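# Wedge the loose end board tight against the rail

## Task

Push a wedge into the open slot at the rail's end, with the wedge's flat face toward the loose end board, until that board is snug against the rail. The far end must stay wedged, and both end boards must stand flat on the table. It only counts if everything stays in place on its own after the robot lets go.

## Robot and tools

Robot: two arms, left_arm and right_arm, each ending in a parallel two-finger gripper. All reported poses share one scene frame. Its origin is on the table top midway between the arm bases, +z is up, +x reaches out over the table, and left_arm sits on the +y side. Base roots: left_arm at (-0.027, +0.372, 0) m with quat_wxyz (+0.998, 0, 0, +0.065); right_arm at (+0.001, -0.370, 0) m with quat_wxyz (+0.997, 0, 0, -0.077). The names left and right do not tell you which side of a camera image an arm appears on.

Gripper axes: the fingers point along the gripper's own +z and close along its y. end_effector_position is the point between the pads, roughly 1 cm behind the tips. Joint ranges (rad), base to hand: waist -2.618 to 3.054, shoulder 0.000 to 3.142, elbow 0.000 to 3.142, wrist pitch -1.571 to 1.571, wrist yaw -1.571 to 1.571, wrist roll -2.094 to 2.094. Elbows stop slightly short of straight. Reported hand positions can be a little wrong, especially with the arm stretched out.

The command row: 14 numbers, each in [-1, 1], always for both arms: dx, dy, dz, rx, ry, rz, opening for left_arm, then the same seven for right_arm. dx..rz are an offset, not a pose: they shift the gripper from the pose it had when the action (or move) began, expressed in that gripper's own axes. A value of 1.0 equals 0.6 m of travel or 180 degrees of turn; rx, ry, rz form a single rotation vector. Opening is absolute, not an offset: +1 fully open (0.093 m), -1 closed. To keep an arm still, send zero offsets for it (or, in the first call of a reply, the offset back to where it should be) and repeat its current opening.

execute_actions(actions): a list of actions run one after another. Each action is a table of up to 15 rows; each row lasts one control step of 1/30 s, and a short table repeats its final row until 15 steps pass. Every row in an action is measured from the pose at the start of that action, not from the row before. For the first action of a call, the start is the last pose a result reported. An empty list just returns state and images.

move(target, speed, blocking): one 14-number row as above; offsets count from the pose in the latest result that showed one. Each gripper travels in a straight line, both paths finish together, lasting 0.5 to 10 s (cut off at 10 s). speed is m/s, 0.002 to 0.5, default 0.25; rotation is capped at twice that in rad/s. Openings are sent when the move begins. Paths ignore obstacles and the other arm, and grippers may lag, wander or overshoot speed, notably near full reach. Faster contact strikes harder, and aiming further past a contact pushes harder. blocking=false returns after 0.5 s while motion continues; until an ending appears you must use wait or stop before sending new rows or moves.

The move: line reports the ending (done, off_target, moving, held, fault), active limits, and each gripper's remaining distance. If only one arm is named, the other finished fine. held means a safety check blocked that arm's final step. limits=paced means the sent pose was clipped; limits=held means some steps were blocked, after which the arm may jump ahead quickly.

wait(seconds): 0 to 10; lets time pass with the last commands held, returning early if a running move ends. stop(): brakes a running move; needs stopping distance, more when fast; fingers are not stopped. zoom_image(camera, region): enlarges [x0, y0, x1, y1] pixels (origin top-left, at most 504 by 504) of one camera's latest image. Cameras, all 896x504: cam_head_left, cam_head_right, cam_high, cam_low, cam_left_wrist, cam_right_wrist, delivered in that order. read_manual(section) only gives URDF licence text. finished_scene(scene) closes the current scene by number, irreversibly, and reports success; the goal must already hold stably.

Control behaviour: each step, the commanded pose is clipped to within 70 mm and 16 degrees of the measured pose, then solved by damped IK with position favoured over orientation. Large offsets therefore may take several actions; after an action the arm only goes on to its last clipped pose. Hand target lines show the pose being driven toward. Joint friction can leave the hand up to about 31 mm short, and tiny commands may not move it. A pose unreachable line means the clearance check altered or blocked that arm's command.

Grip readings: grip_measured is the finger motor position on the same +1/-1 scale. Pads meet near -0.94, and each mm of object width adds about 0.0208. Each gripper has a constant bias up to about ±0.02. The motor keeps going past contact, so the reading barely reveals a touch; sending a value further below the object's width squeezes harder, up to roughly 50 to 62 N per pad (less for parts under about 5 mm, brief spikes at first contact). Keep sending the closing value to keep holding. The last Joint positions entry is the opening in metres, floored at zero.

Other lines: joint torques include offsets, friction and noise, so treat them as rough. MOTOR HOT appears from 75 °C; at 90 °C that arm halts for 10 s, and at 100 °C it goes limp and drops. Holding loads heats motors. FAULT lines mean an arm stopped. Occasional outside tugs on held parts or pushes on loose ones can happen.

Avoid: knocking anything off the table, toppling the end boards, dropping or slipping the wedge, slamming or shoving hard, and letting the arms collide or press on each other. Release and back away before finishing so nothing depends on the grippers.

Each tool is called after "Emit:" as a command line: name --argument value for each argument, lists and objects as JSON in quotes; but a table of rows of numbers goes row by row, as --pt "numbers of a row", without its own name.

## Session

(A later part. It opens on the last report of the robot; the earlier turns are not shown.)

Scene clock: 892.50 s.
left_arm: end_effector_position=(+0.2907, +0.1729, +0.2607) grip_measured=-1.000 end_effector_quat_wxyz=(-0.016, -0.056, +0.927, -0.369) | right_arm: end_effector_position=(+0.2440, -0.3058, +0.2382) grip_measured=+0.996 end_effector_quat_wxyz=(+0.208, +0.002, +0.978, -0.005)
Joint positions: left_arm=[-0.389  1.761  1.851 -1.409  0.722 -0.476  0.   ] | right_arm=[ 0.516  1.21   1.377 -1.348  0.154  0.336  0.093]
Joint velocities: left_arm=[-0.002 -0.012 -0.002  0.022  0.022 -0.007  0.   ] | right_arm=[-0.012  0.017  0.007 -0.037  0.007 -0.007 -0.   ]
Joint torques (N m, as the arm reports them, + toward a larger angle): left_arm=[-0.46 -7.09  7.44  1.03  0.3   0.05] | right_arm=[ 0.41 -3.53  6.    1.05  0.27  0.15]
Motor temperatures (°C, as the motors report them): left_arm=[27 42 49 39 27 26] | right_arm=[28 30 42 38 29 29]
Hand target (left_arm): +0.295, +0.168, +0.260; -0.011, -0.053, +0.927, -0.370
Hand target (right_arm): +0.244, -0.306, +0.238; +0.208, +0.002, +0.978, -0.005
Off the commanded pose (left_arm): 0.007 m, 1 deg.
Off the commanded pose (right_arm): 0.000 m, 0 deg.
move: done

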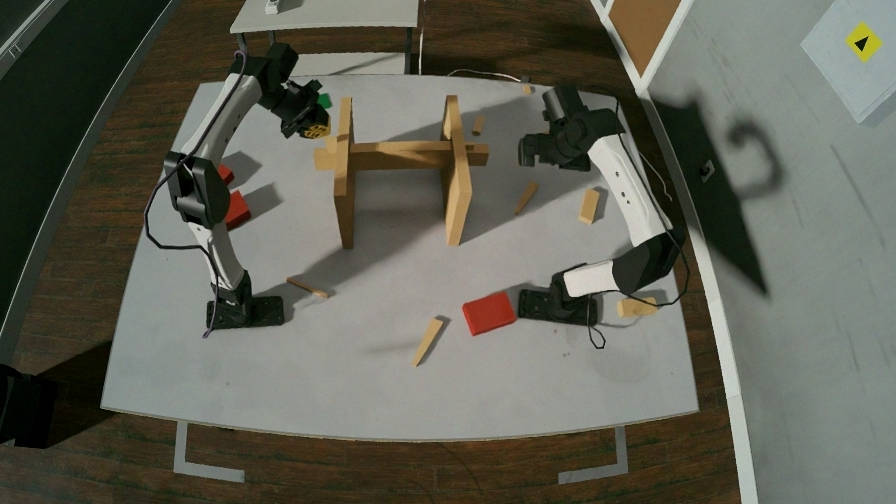

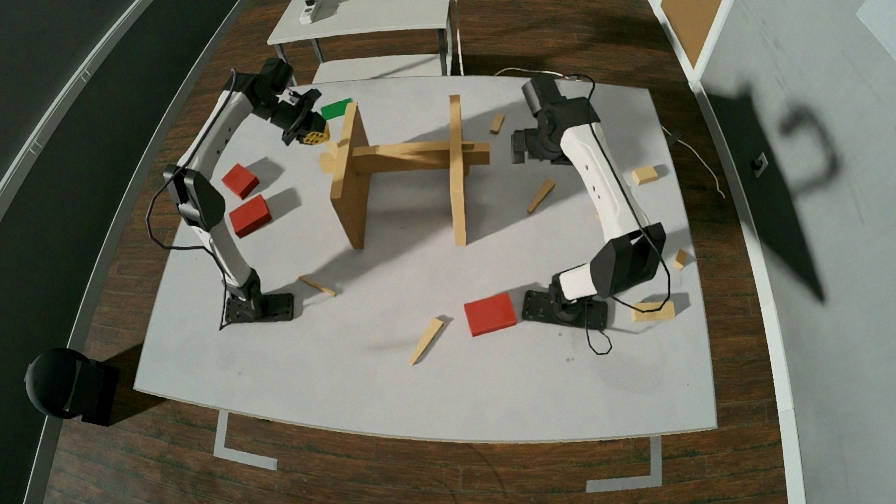

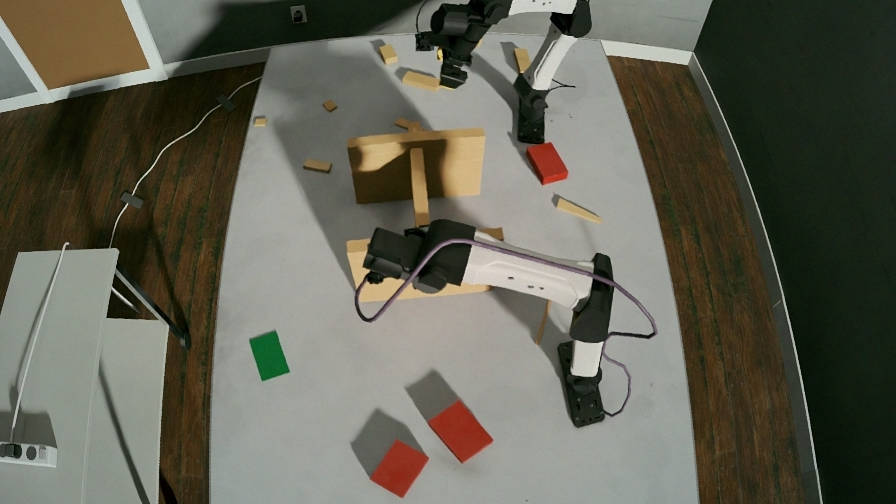

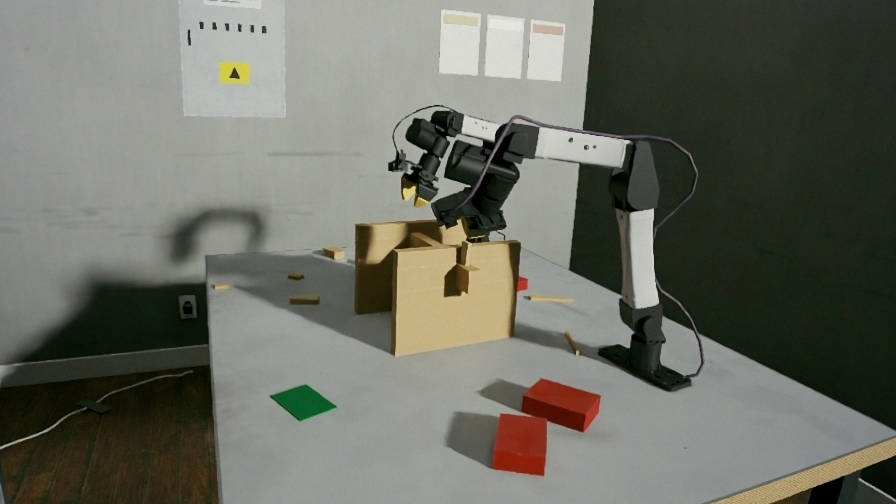

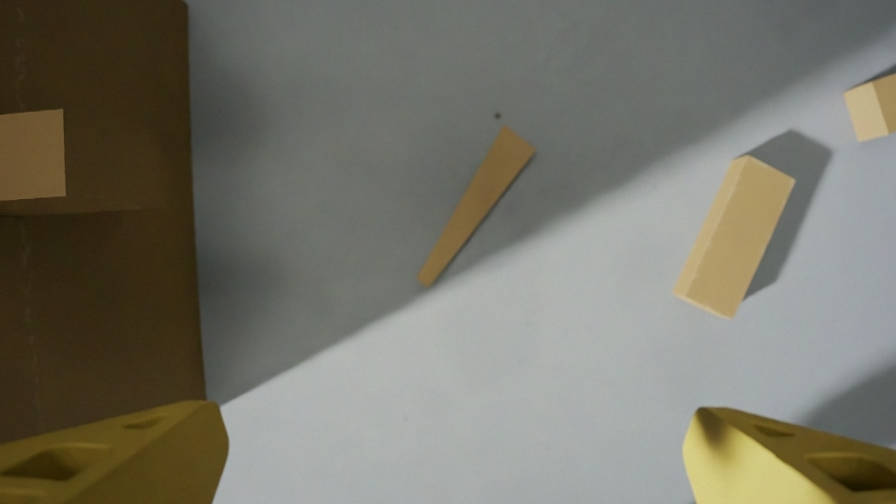

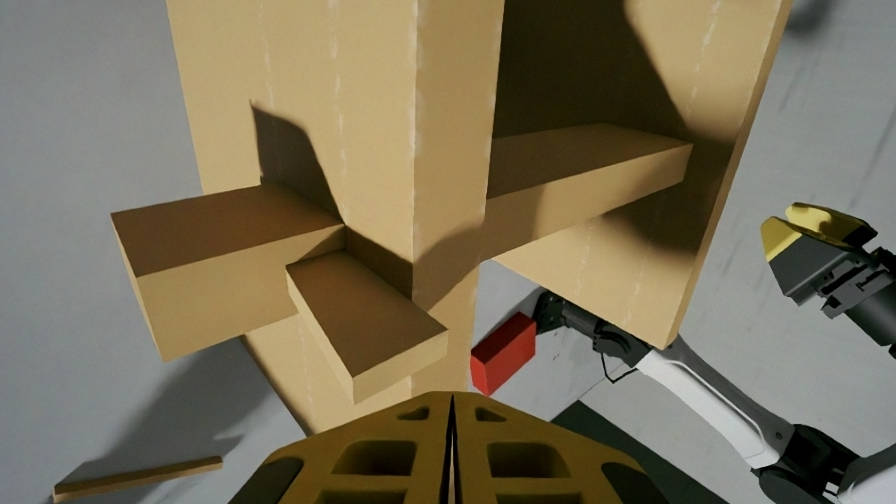

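Emit:
move --target '[-0.011, 0.0248, 0.0407, 0, 0, 0, -1, 0, 0, 0, 0, 0, 0, 1]' --speed 0.02

Scene clock: 907.80 s.
left_arm: end_effector_position=(+0.2963, +0.1705, +0.2351) grip_measured=-1.000 end_effector_quat_wxyz=(-0.021, -0.060, +0.926, -0.372) | right_arm: end_effector_position=(+0.2440, -0.3058, +0.2382) grip_measured=+0.996 end_effector_quat_wxyz=(+0.208, +0.002, +0.978, -0.005)
Joint positions: left_arm=[-0.389  1.761  1.744 -1.307  0.729 -0.482  0.   ] | right_arm=[ 0.516  1.21   1.377 -1.348  0.154  0.336  0.093]
Joint velocities: left_arm=[ 0.002  0.007  0.007  0.022 -0.051 -0.022  0.   ] | right_arm=[-0.027  0.002  0.007  0.022  0.022 -0.007  0.   ]
Joint torques (N m, as the arm reports them, + toward a larger angle): left_arm=[-0.45 -8.61  5.44  1.09  0.23  0.03] | right_arm=[ 0.41 -3.54  6.    1.05  0.27  0.15]
Motor temperatures (°C, as the motors report them): left_arm=[27 42 48 39 27 26] | right_arm=[28 30 43 39 29 29]
Hand target (left_arm): +0.296, +0.168, +0.232; -0.016, -0.056, +0.927, -0.369
Hand target (right_arm): +0.244, -0.306, +0.238; +0.208, +0.002, +0.978, -0.005
Off the commanded pose (left_arm): 0.004 m, 1 deg.
Off the commanded pose (right_arm): 0.000 m, 0 deg.
move: done

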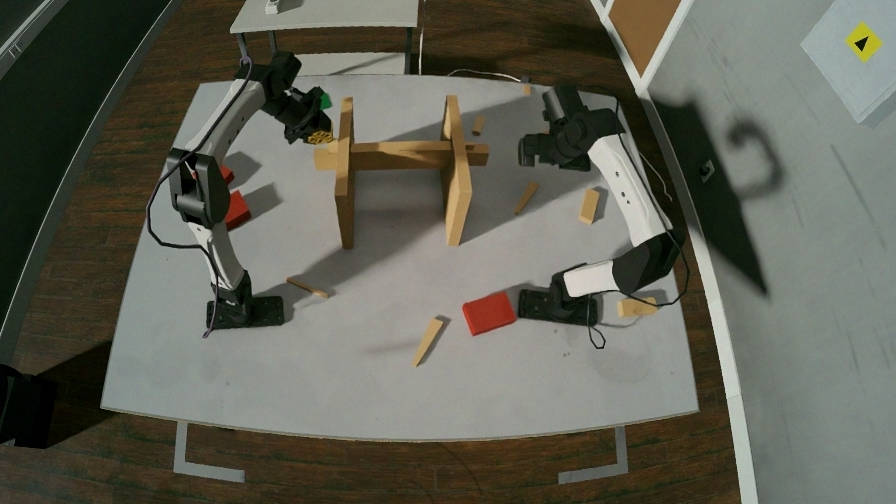

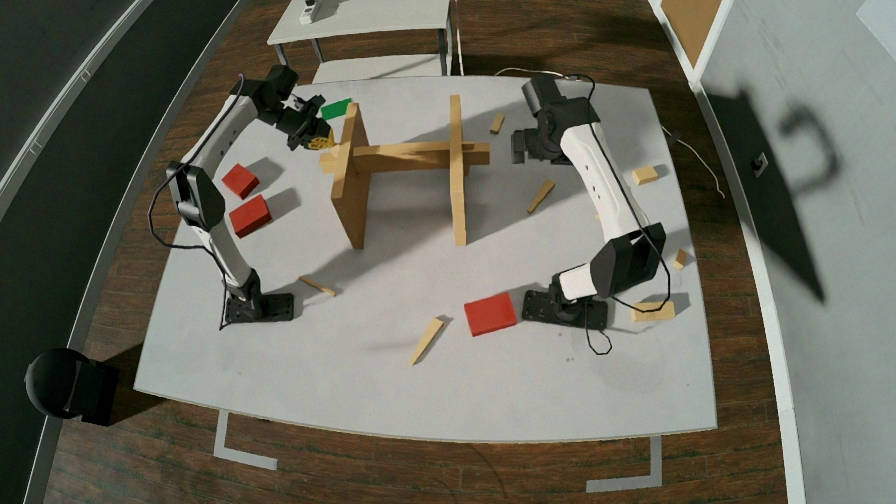

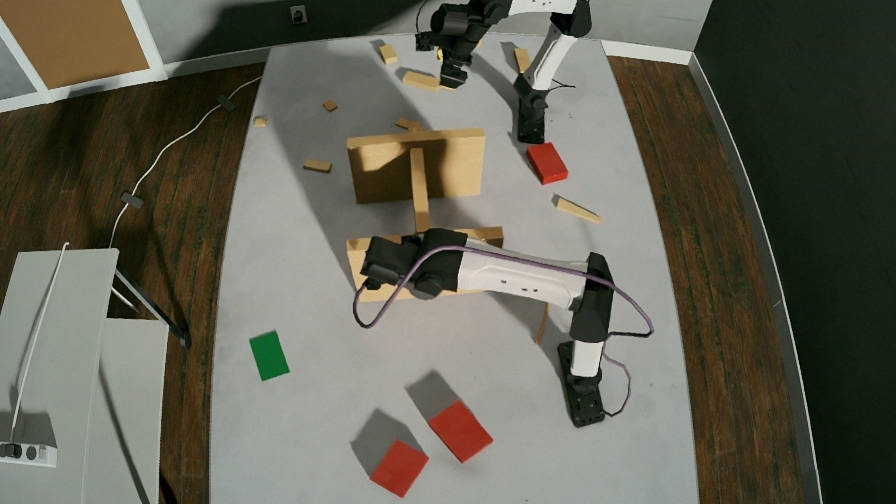

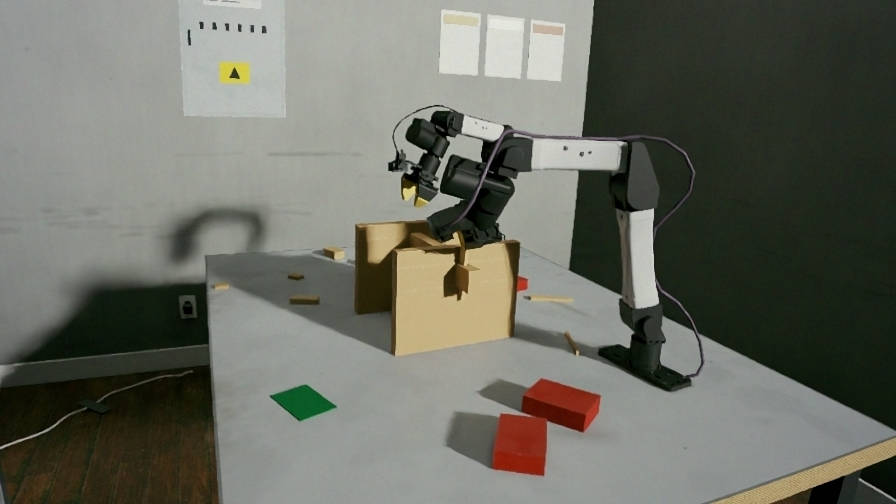

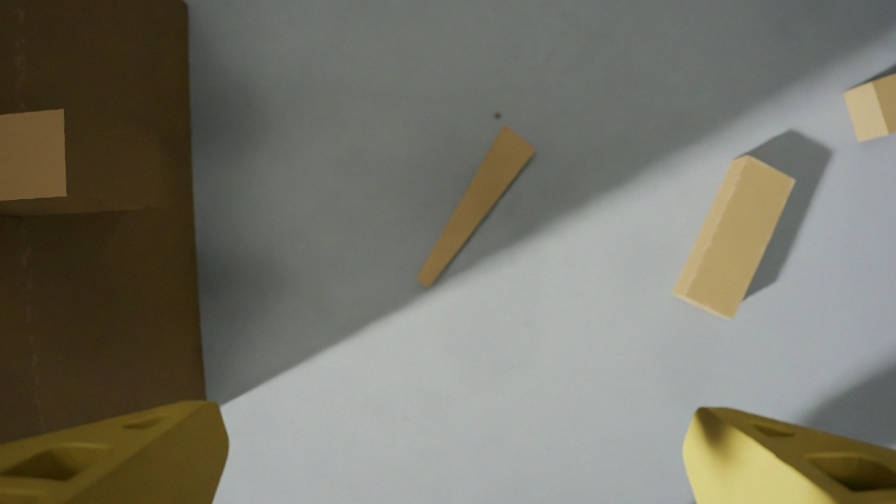

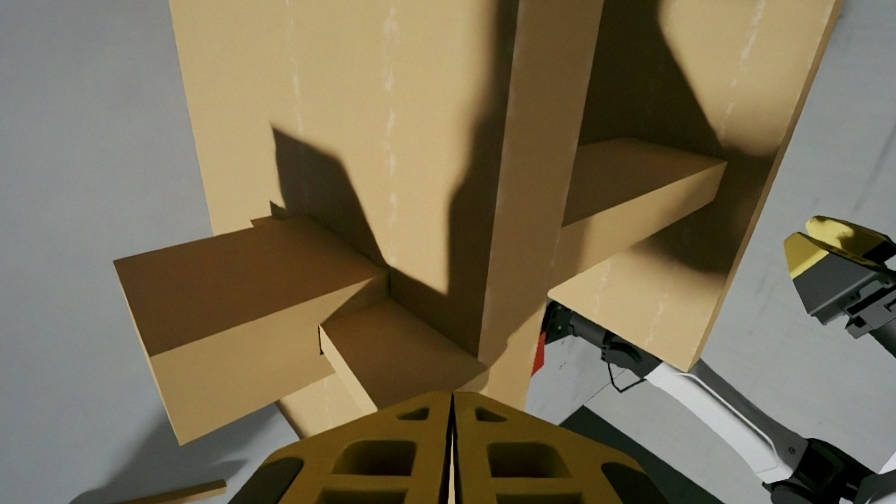

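Emit:
move --target '[-0.0024, 0.0238, 0.0348, 0, 0, 0, -1, 0, 0, 0, 0, 0, 0, 1]' --speed 0.02

Scene clock: 916.57 s.
left_arm: end_effector_position=(+0.2959, +0.1680, +0.2237) grip_measured=-1.000 end_effector_quat_wxyz=(-0.017, -0.057, +0.922, -0.383) | right_arm: end_effector_position=(+0.2440, -0.3058, +0.2382) grip_measured=+0.996 end_effector_quat_wxyz=(+0.208, +0.002, +0.978, -0.005)
Joint positions: left_arm=[-0.389  1.738  1.658 -1.225  0.75  -0.487  0.   ] | right_arm=[ 0.516  1.21   1.377 -1.348  0.154  0.336  0.093]
Joint velocities: left_arm=[ 0.002  0.002  0.012 -0.022 -0.066 -0.007  0.   ] | right_arm=[ 0.002 -0.012 -0.007 -0.066 -0.007 -0.037  0.001]
Joint torques (N m, as the arm reports them, + toward a larger angle): left_arm=[-0.59 -7.28  4.4   1.14  0.1   0.07] | right_arm=[ 0.4  -3.55  6.    1.05  0.27  0.15]
Motor temperatures (°C, as the motors report them): left_arm=[27 43 47 39 27 26] | right_arm=[28 30 43 39 29 29]
Hand target (left_arm): +0.296, +0.167, +0.210; -0.021, -0.059, +0.926, -0.371
Hand target (right_arm): +0.244, -0.306, +0.238; +0.208, +0.002, +0.978, -0.005
Off the commanded pose (left_arm): 0.014 m, 1 deg.
Off the commanded pose (right_arm): 0.000 m, 0 deg.
move: off_target (left_arm)

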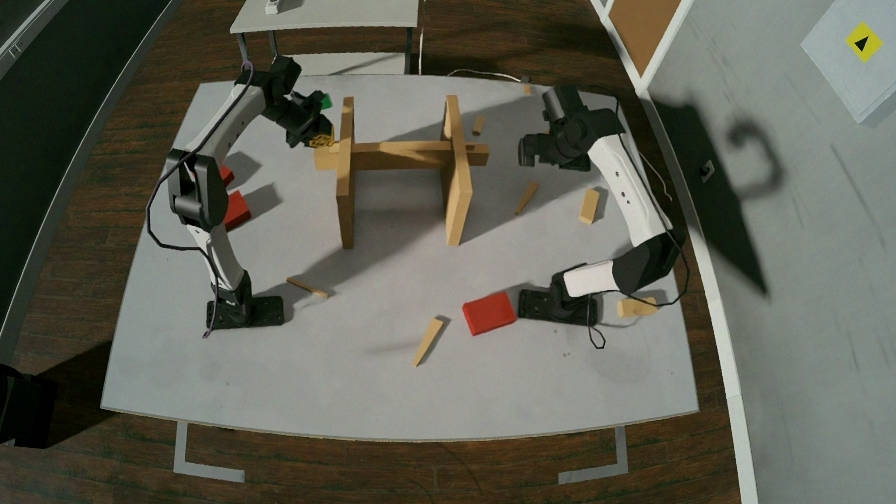

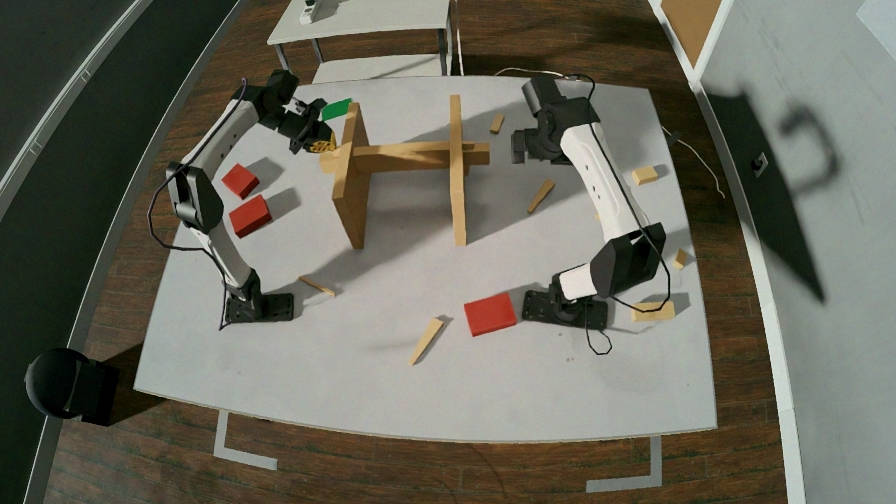

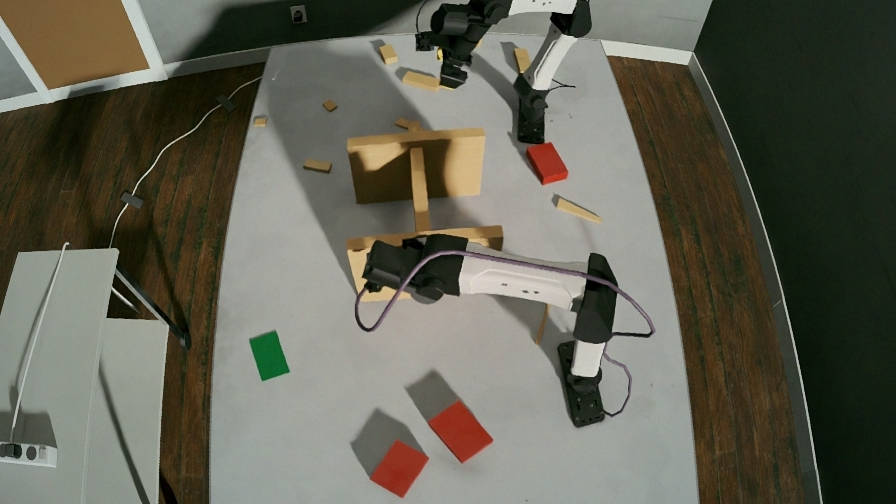

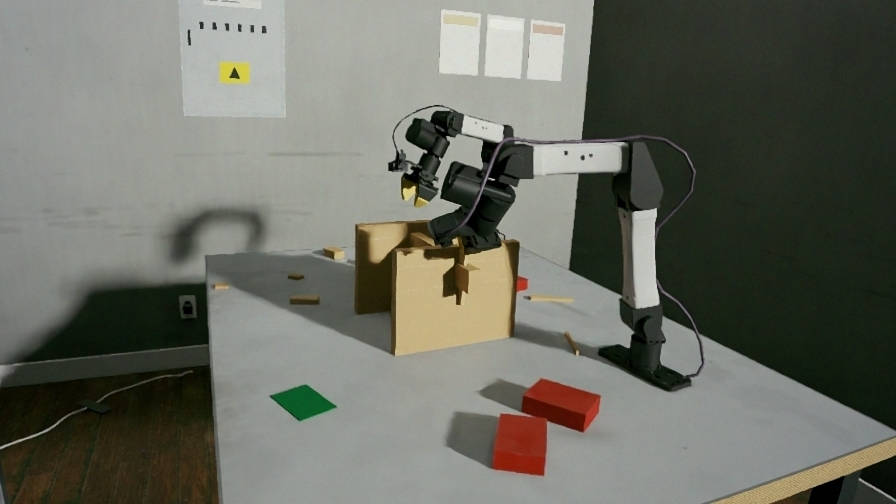

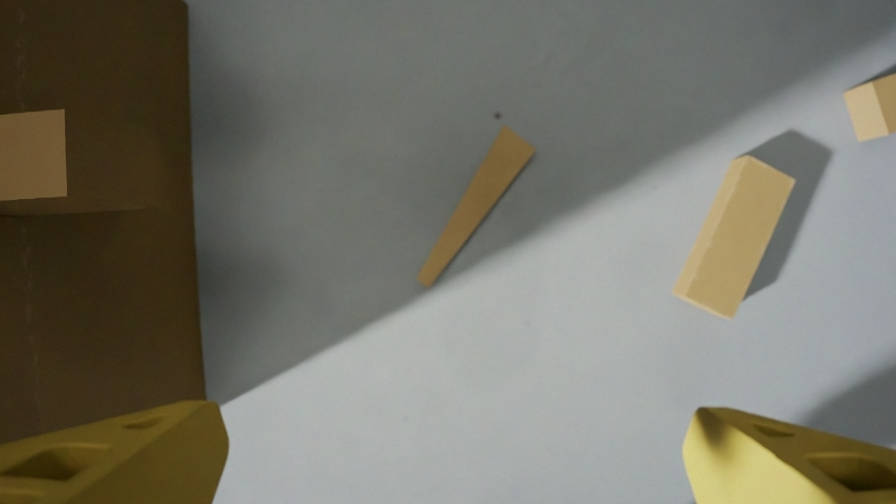

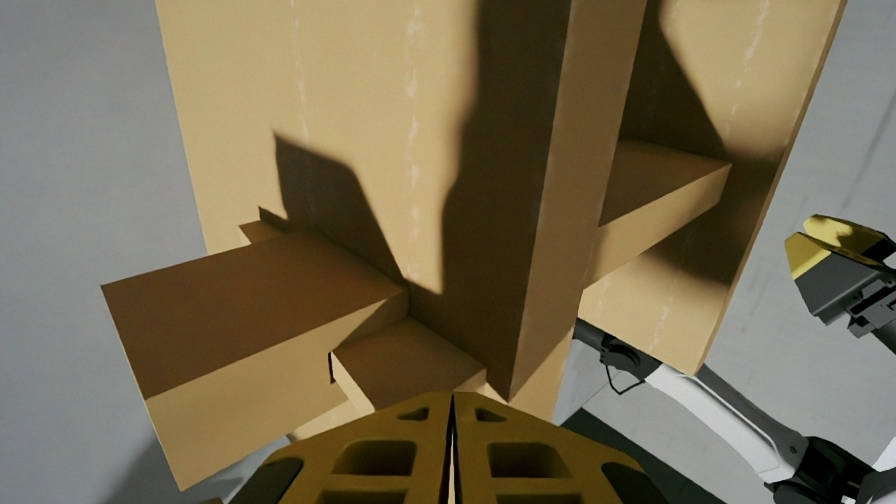

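Emit:
zoom_image --camera "cam_head_left" --region '[300, 90, 400, 260]'

Emit:
zoom_image --camera "cam_head_right" --region '[310, 90, 410, 260]'

Region (300, 90, 400, 260) of cam_head_left's 896x504 image, scaled by 2.965, with more detail than that image has; it fills the left 296 columns of this view, and the rest is white.

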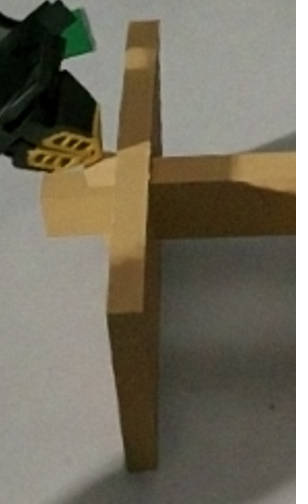

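Region (310, 90, 410, 260) of cam_head_right's 896x504 image, scaled by 2.965, with more detail than that image has; it fills the left 296 columns of this view, and the rest is white.

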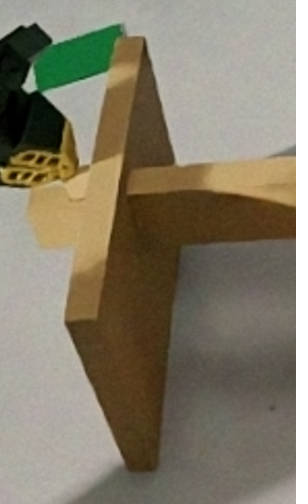

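Emit:
zoom_image --camera "cam_head_right" --region '[340, 135, 385, 180]'

Emit:
zoom_image --camera "cam_low" --region '[380, 220, 530, 360]'

Region (340, 135, 385, 180) of cam_head_right's 896x504 image, scaled by 11.200, with more detail than that image has.

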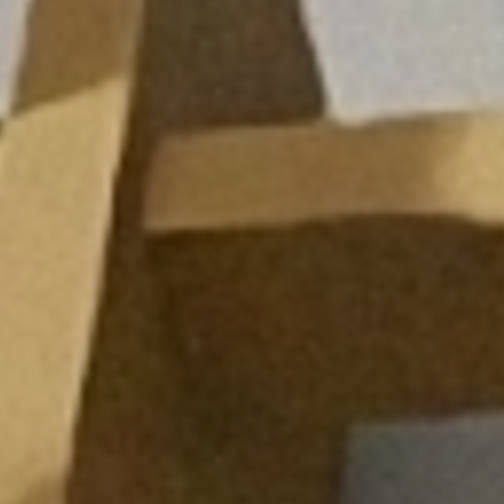

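Region (380, 220, 530, 360) of cam_low's 896x504 image, scaled by 3.360, with more detail than that image has; it fills the top 470 rows of this view, and the rest is white.

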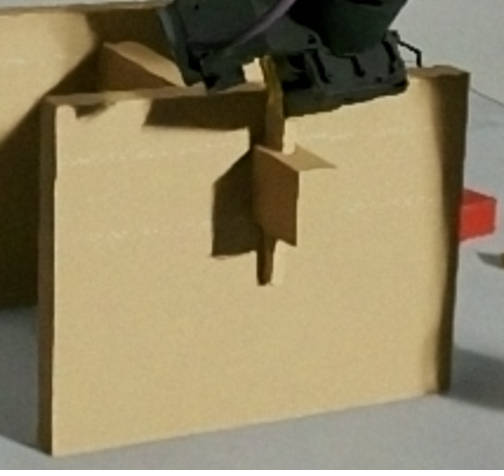

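Emit:
move --target '[-0.0014, 0.016, 0.0169, 0, 0, 0, -1, -0.0552, 0.1397, 0.1532, -0.222, 0, 0, -1]' --speed 0.2

Scene clock: 980.13 s.
left_arm: end_effector_position=(+0.2957, +0.1680, +0.2238) grip_measured=-1.000 end_effector_quat_wxyz=(-0.011, -0.055, +0.919, -0.391) | right_arm: end_effector_position=(+0.3098, -0.2216, +0.1746) grip_measured=-0.998 end_effector_quat_wxyz=(+0.192, -0.072, +0.923, +0.326)
Joint positions: left_arm=[-0.385  1.722  1.63  -1.194  0.764 -0.488  0.   ] | right_arm=[ 0.318  1.387  1.091 -0.757 -0.608  0.175  0.   ]
Joint velocities: left_arm=[ 0.007  0.002 -0.017  0.007  0.022 -0.037  0.   ] | right_arm=[ 0.012  0.007  0.002 -0.022  0.022 -0.022  0.   ]
Joint torques (N m, as the arm reports them, + toward a larger angle): left_arm=[-0.13 -6.92  4.45  1.17  0.22  0.21] | right_arm=[-0.68 -5.13  5.49  1.38 -0.28  0.06]
Motor temperatures (°C, as the motors report them): left_arm=[27 44 42 39 27 26] | right_arm=[28 30 43 39 29 29]
Hand target (left_arm): +0.296, +0.168, +0.210; -0.018, -0.057, +0.922, -0.383
Hand target (right_arm): +0.312, -0.223, +0.169; +0.192, -0.070, +0.921, +0.332
Off the commanded pose (left_arm): 0.014 m, 1 deg.
Off the commanded pose (right_arm): 0.008 m, 1 deg.
move: off_target (left_arm)

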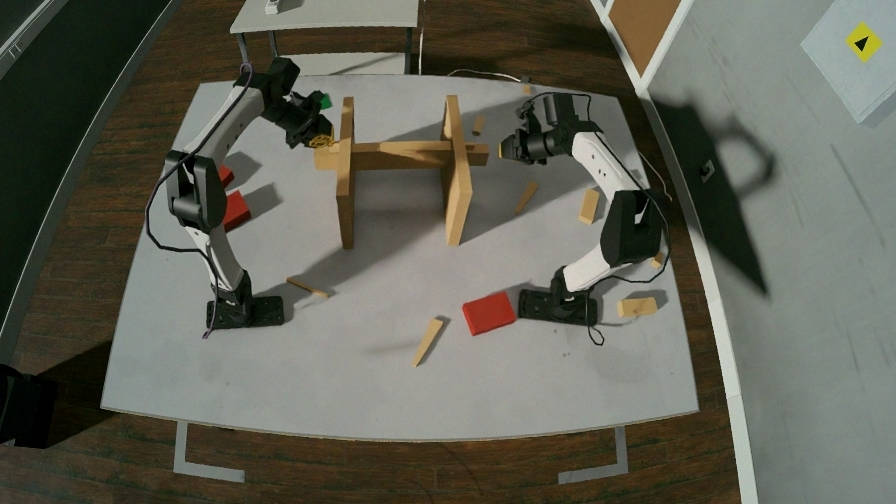

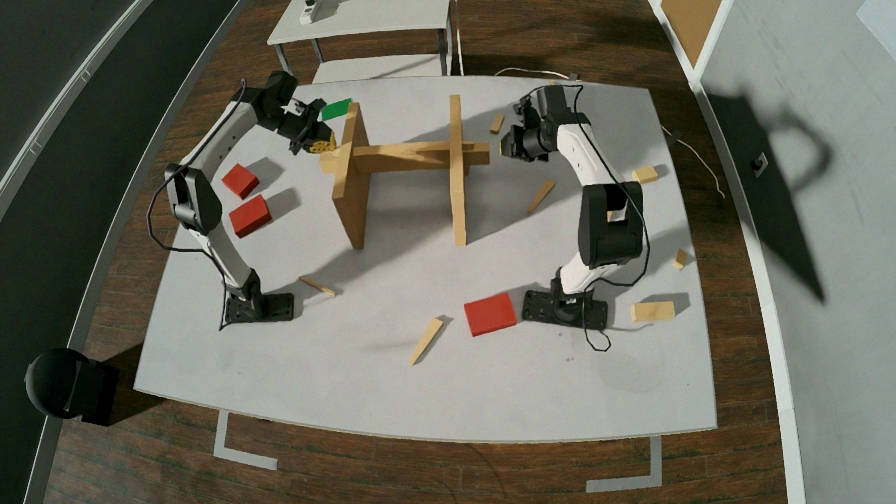

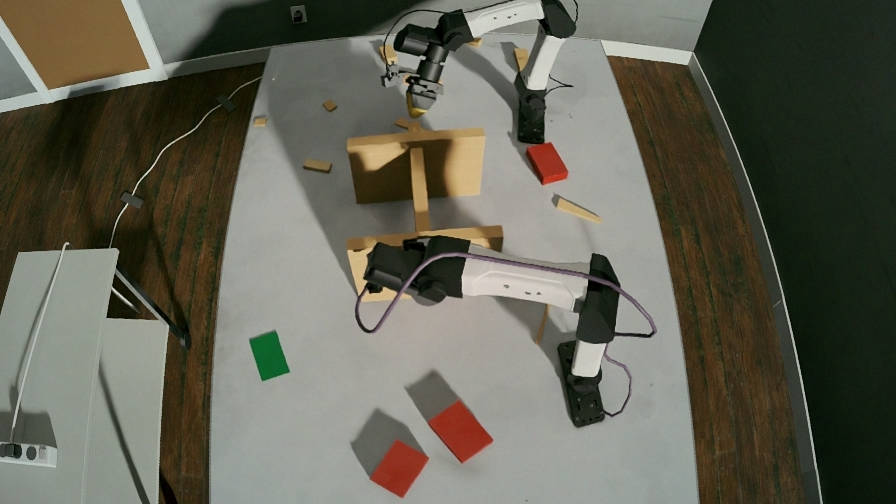

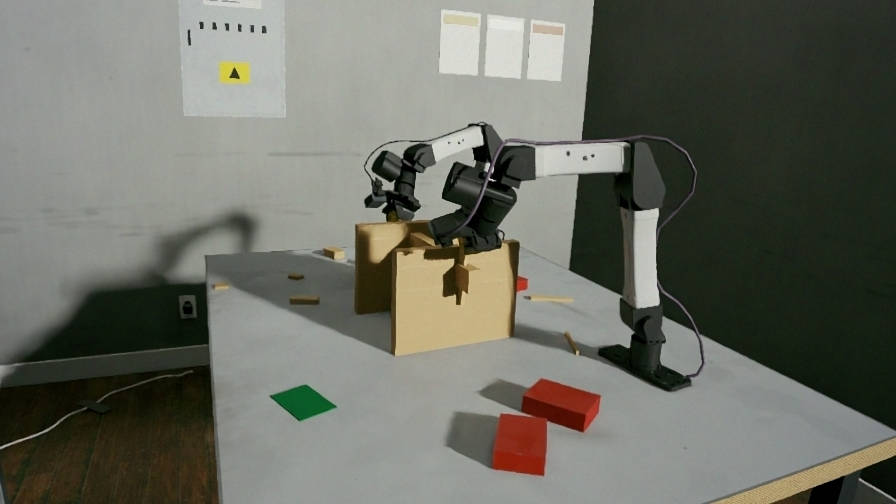

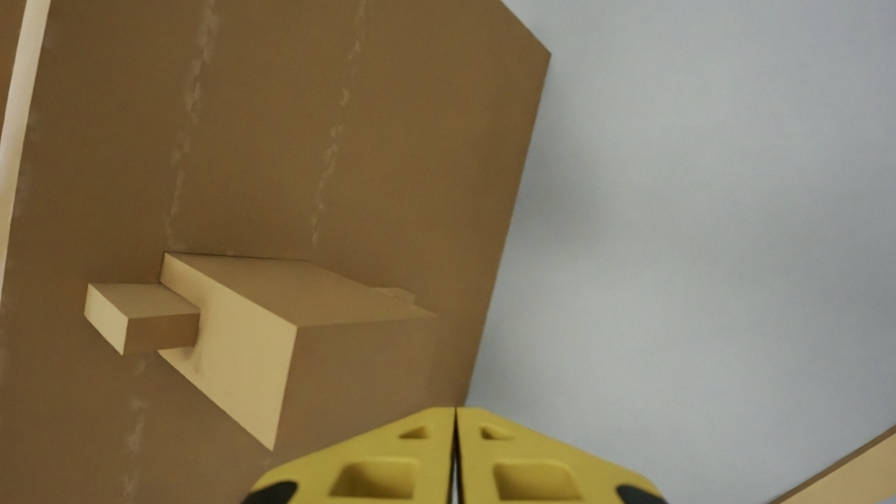

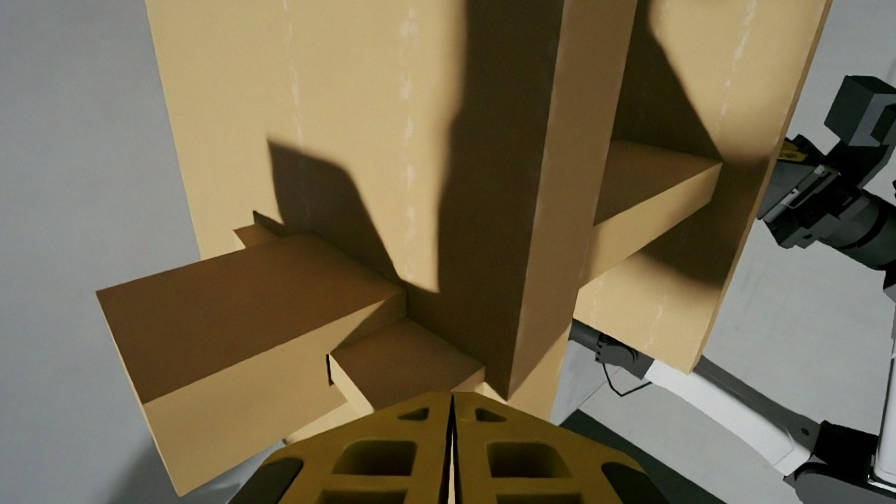

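Emit:
zoom_image --camera "cam_left_wrist" --region '[0, 220, 480, 480]'

Emit:
zoom_image --camera "cam_head_left" --region '[440, 110, 540, 190]'

Region (0, 220, 480, 480) of cam_left_wrist's 896x504 image, scaled by 1.050, with more detail than that image has; it fills the top 273 rows of this view, and the rest is white.

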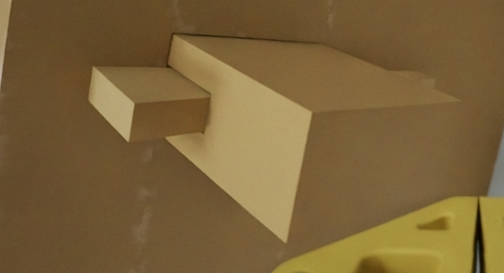

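Region (440, 110, 540, 190) of cam_head_left's 896x504 image, scaled by 5.040, with more detail than that image has; it fills the top 403 rows of this view, and the rest is white.

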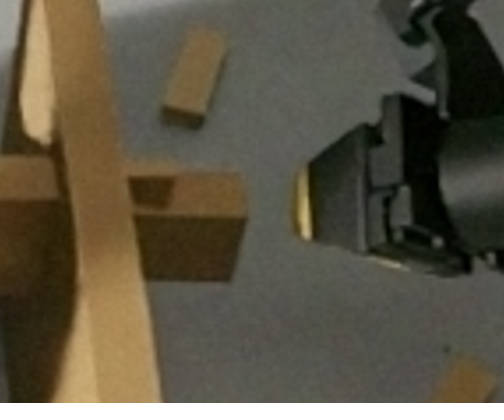

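Emit:
move --target '[-0.0015, 0.0167, 0.0162, -0.013, 0, 0, -1, -0.0014, 0.0213, 0.0273, 0, 0, 0, -1]' --speed 0.03

Scene clock: 1034.17 s.
left_arm: end_effector_position=(+0.2959, +0.1682, +0.2239) grip_measured=-1.000 end_effector_quat_wxyz=(-0.011, -0.055, +0.918, -0.392) | right_arm: end_effector_position=(+0.3089, -0.2047, +0.1766) grip_measured=-0.998 end_effector_quat_wxyz=(+0.192, -0.072, +0.922, +0.329)
Joint positions: left_arm=[-0.384  1.722  1.63  -1.194  0.765 -0.488  0.   ] | right_arm=[ 0.379  1.387  1.091 -0.72  -0.582  0.239  0.   ]
Joint velocities: left_arm=[-0.027 -0.002 -0.002 -0.051 -0.007 -0.022  0.   ] | right_arm=[-0.007 -0.002 -0.017  0.022  0.022 -0.022  0.   ]
Joint torques (N m, as the arm reports them, + toward a larger angle): left_arm=[-0.78 -7.1   5.2   1.03  0.01  0.15] | right_arm=[ 1.51 -4.73  6.1   1.44 -0.02  0.17]
Motor temperatures (°C, as the motors report them): left_arm=[27 44 41 38 27 26] | right_arm=[28 31 42 41 30 29]
Hand target (left_arm): +0.296, +0.168, +0.210; -0.013, -0.054, +0.926, -0.373
Hand target (right_arm): +0.312, -0.202, +0.170; +0.191, -0.072, +0.923, +0.326
Off the commanded pose (left_arm): 0.014 m, 2 deg.
Off the commanded pose (right_arm): 0.008 m, 0 deg.
move: off_target (left_arm)

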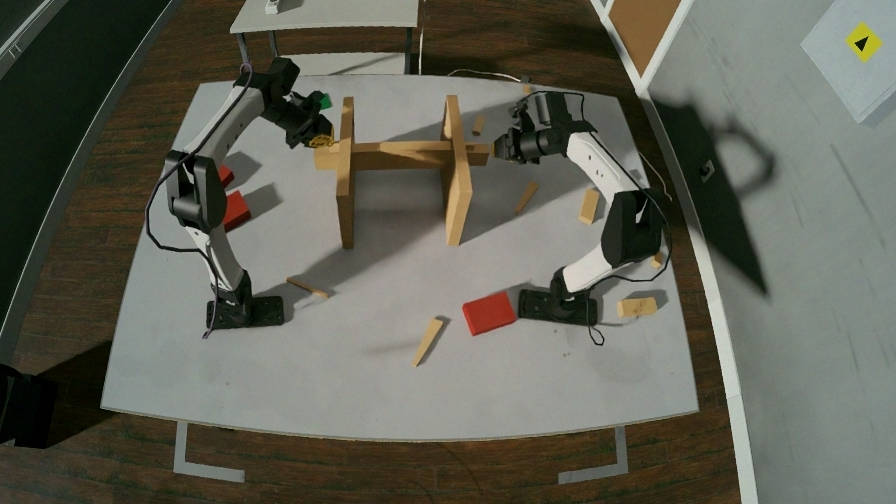

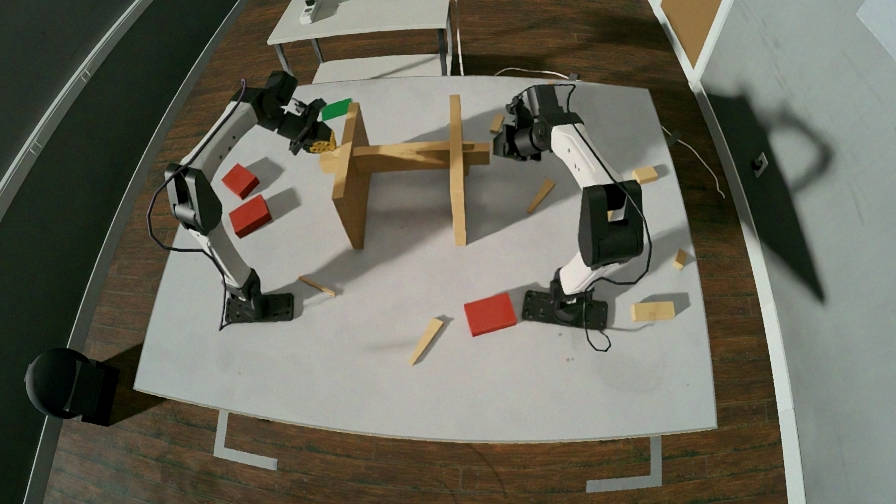

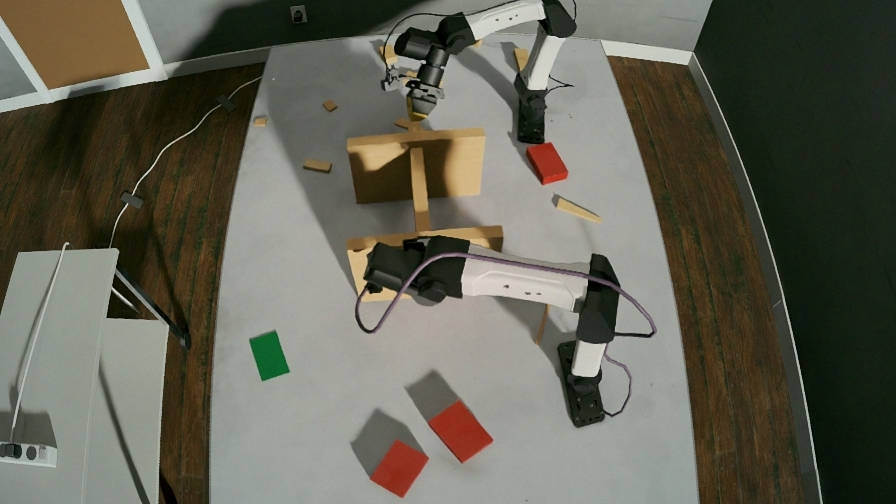

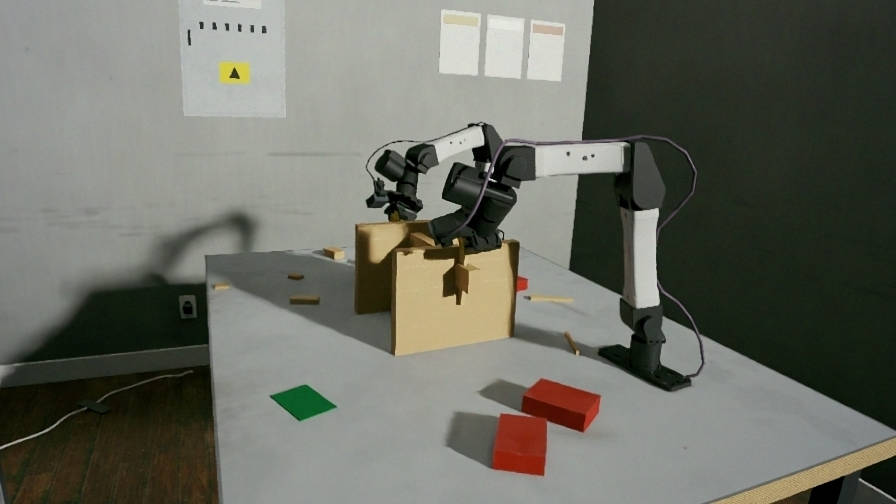

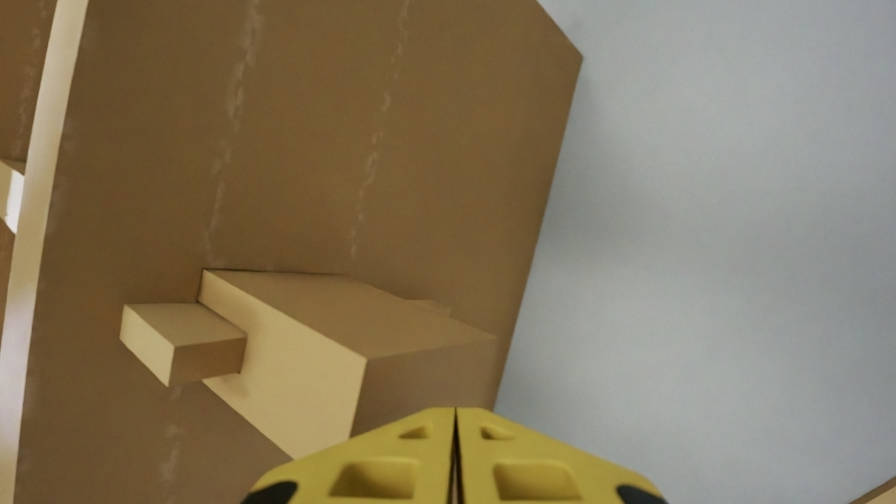

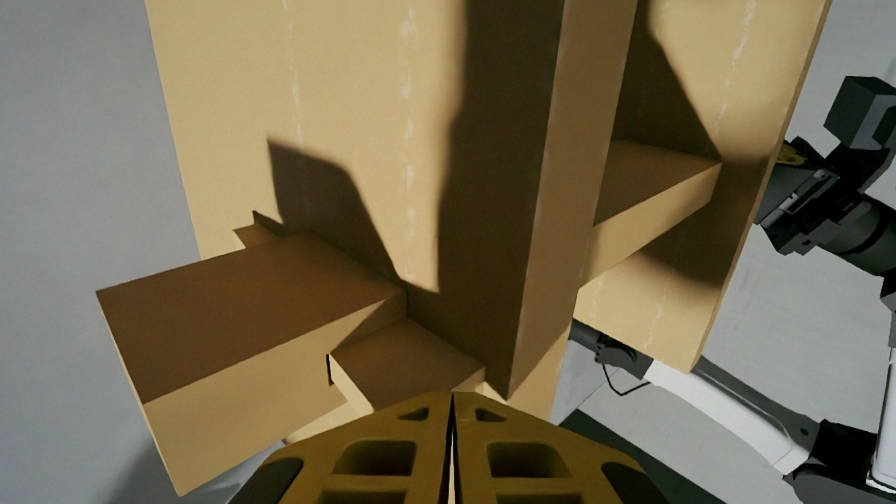

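Emit:
zoom_image --camera "cam_head_left" --region '[460, 125, 520, 175]'

Region (460, 125, 520, 175) of cam_head_left's 896x504 image, scaled by 8.400, with more detail than that image has.

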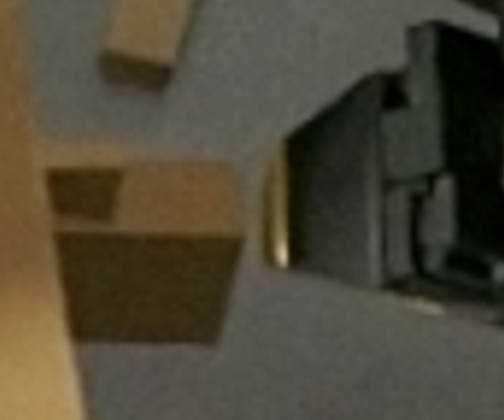

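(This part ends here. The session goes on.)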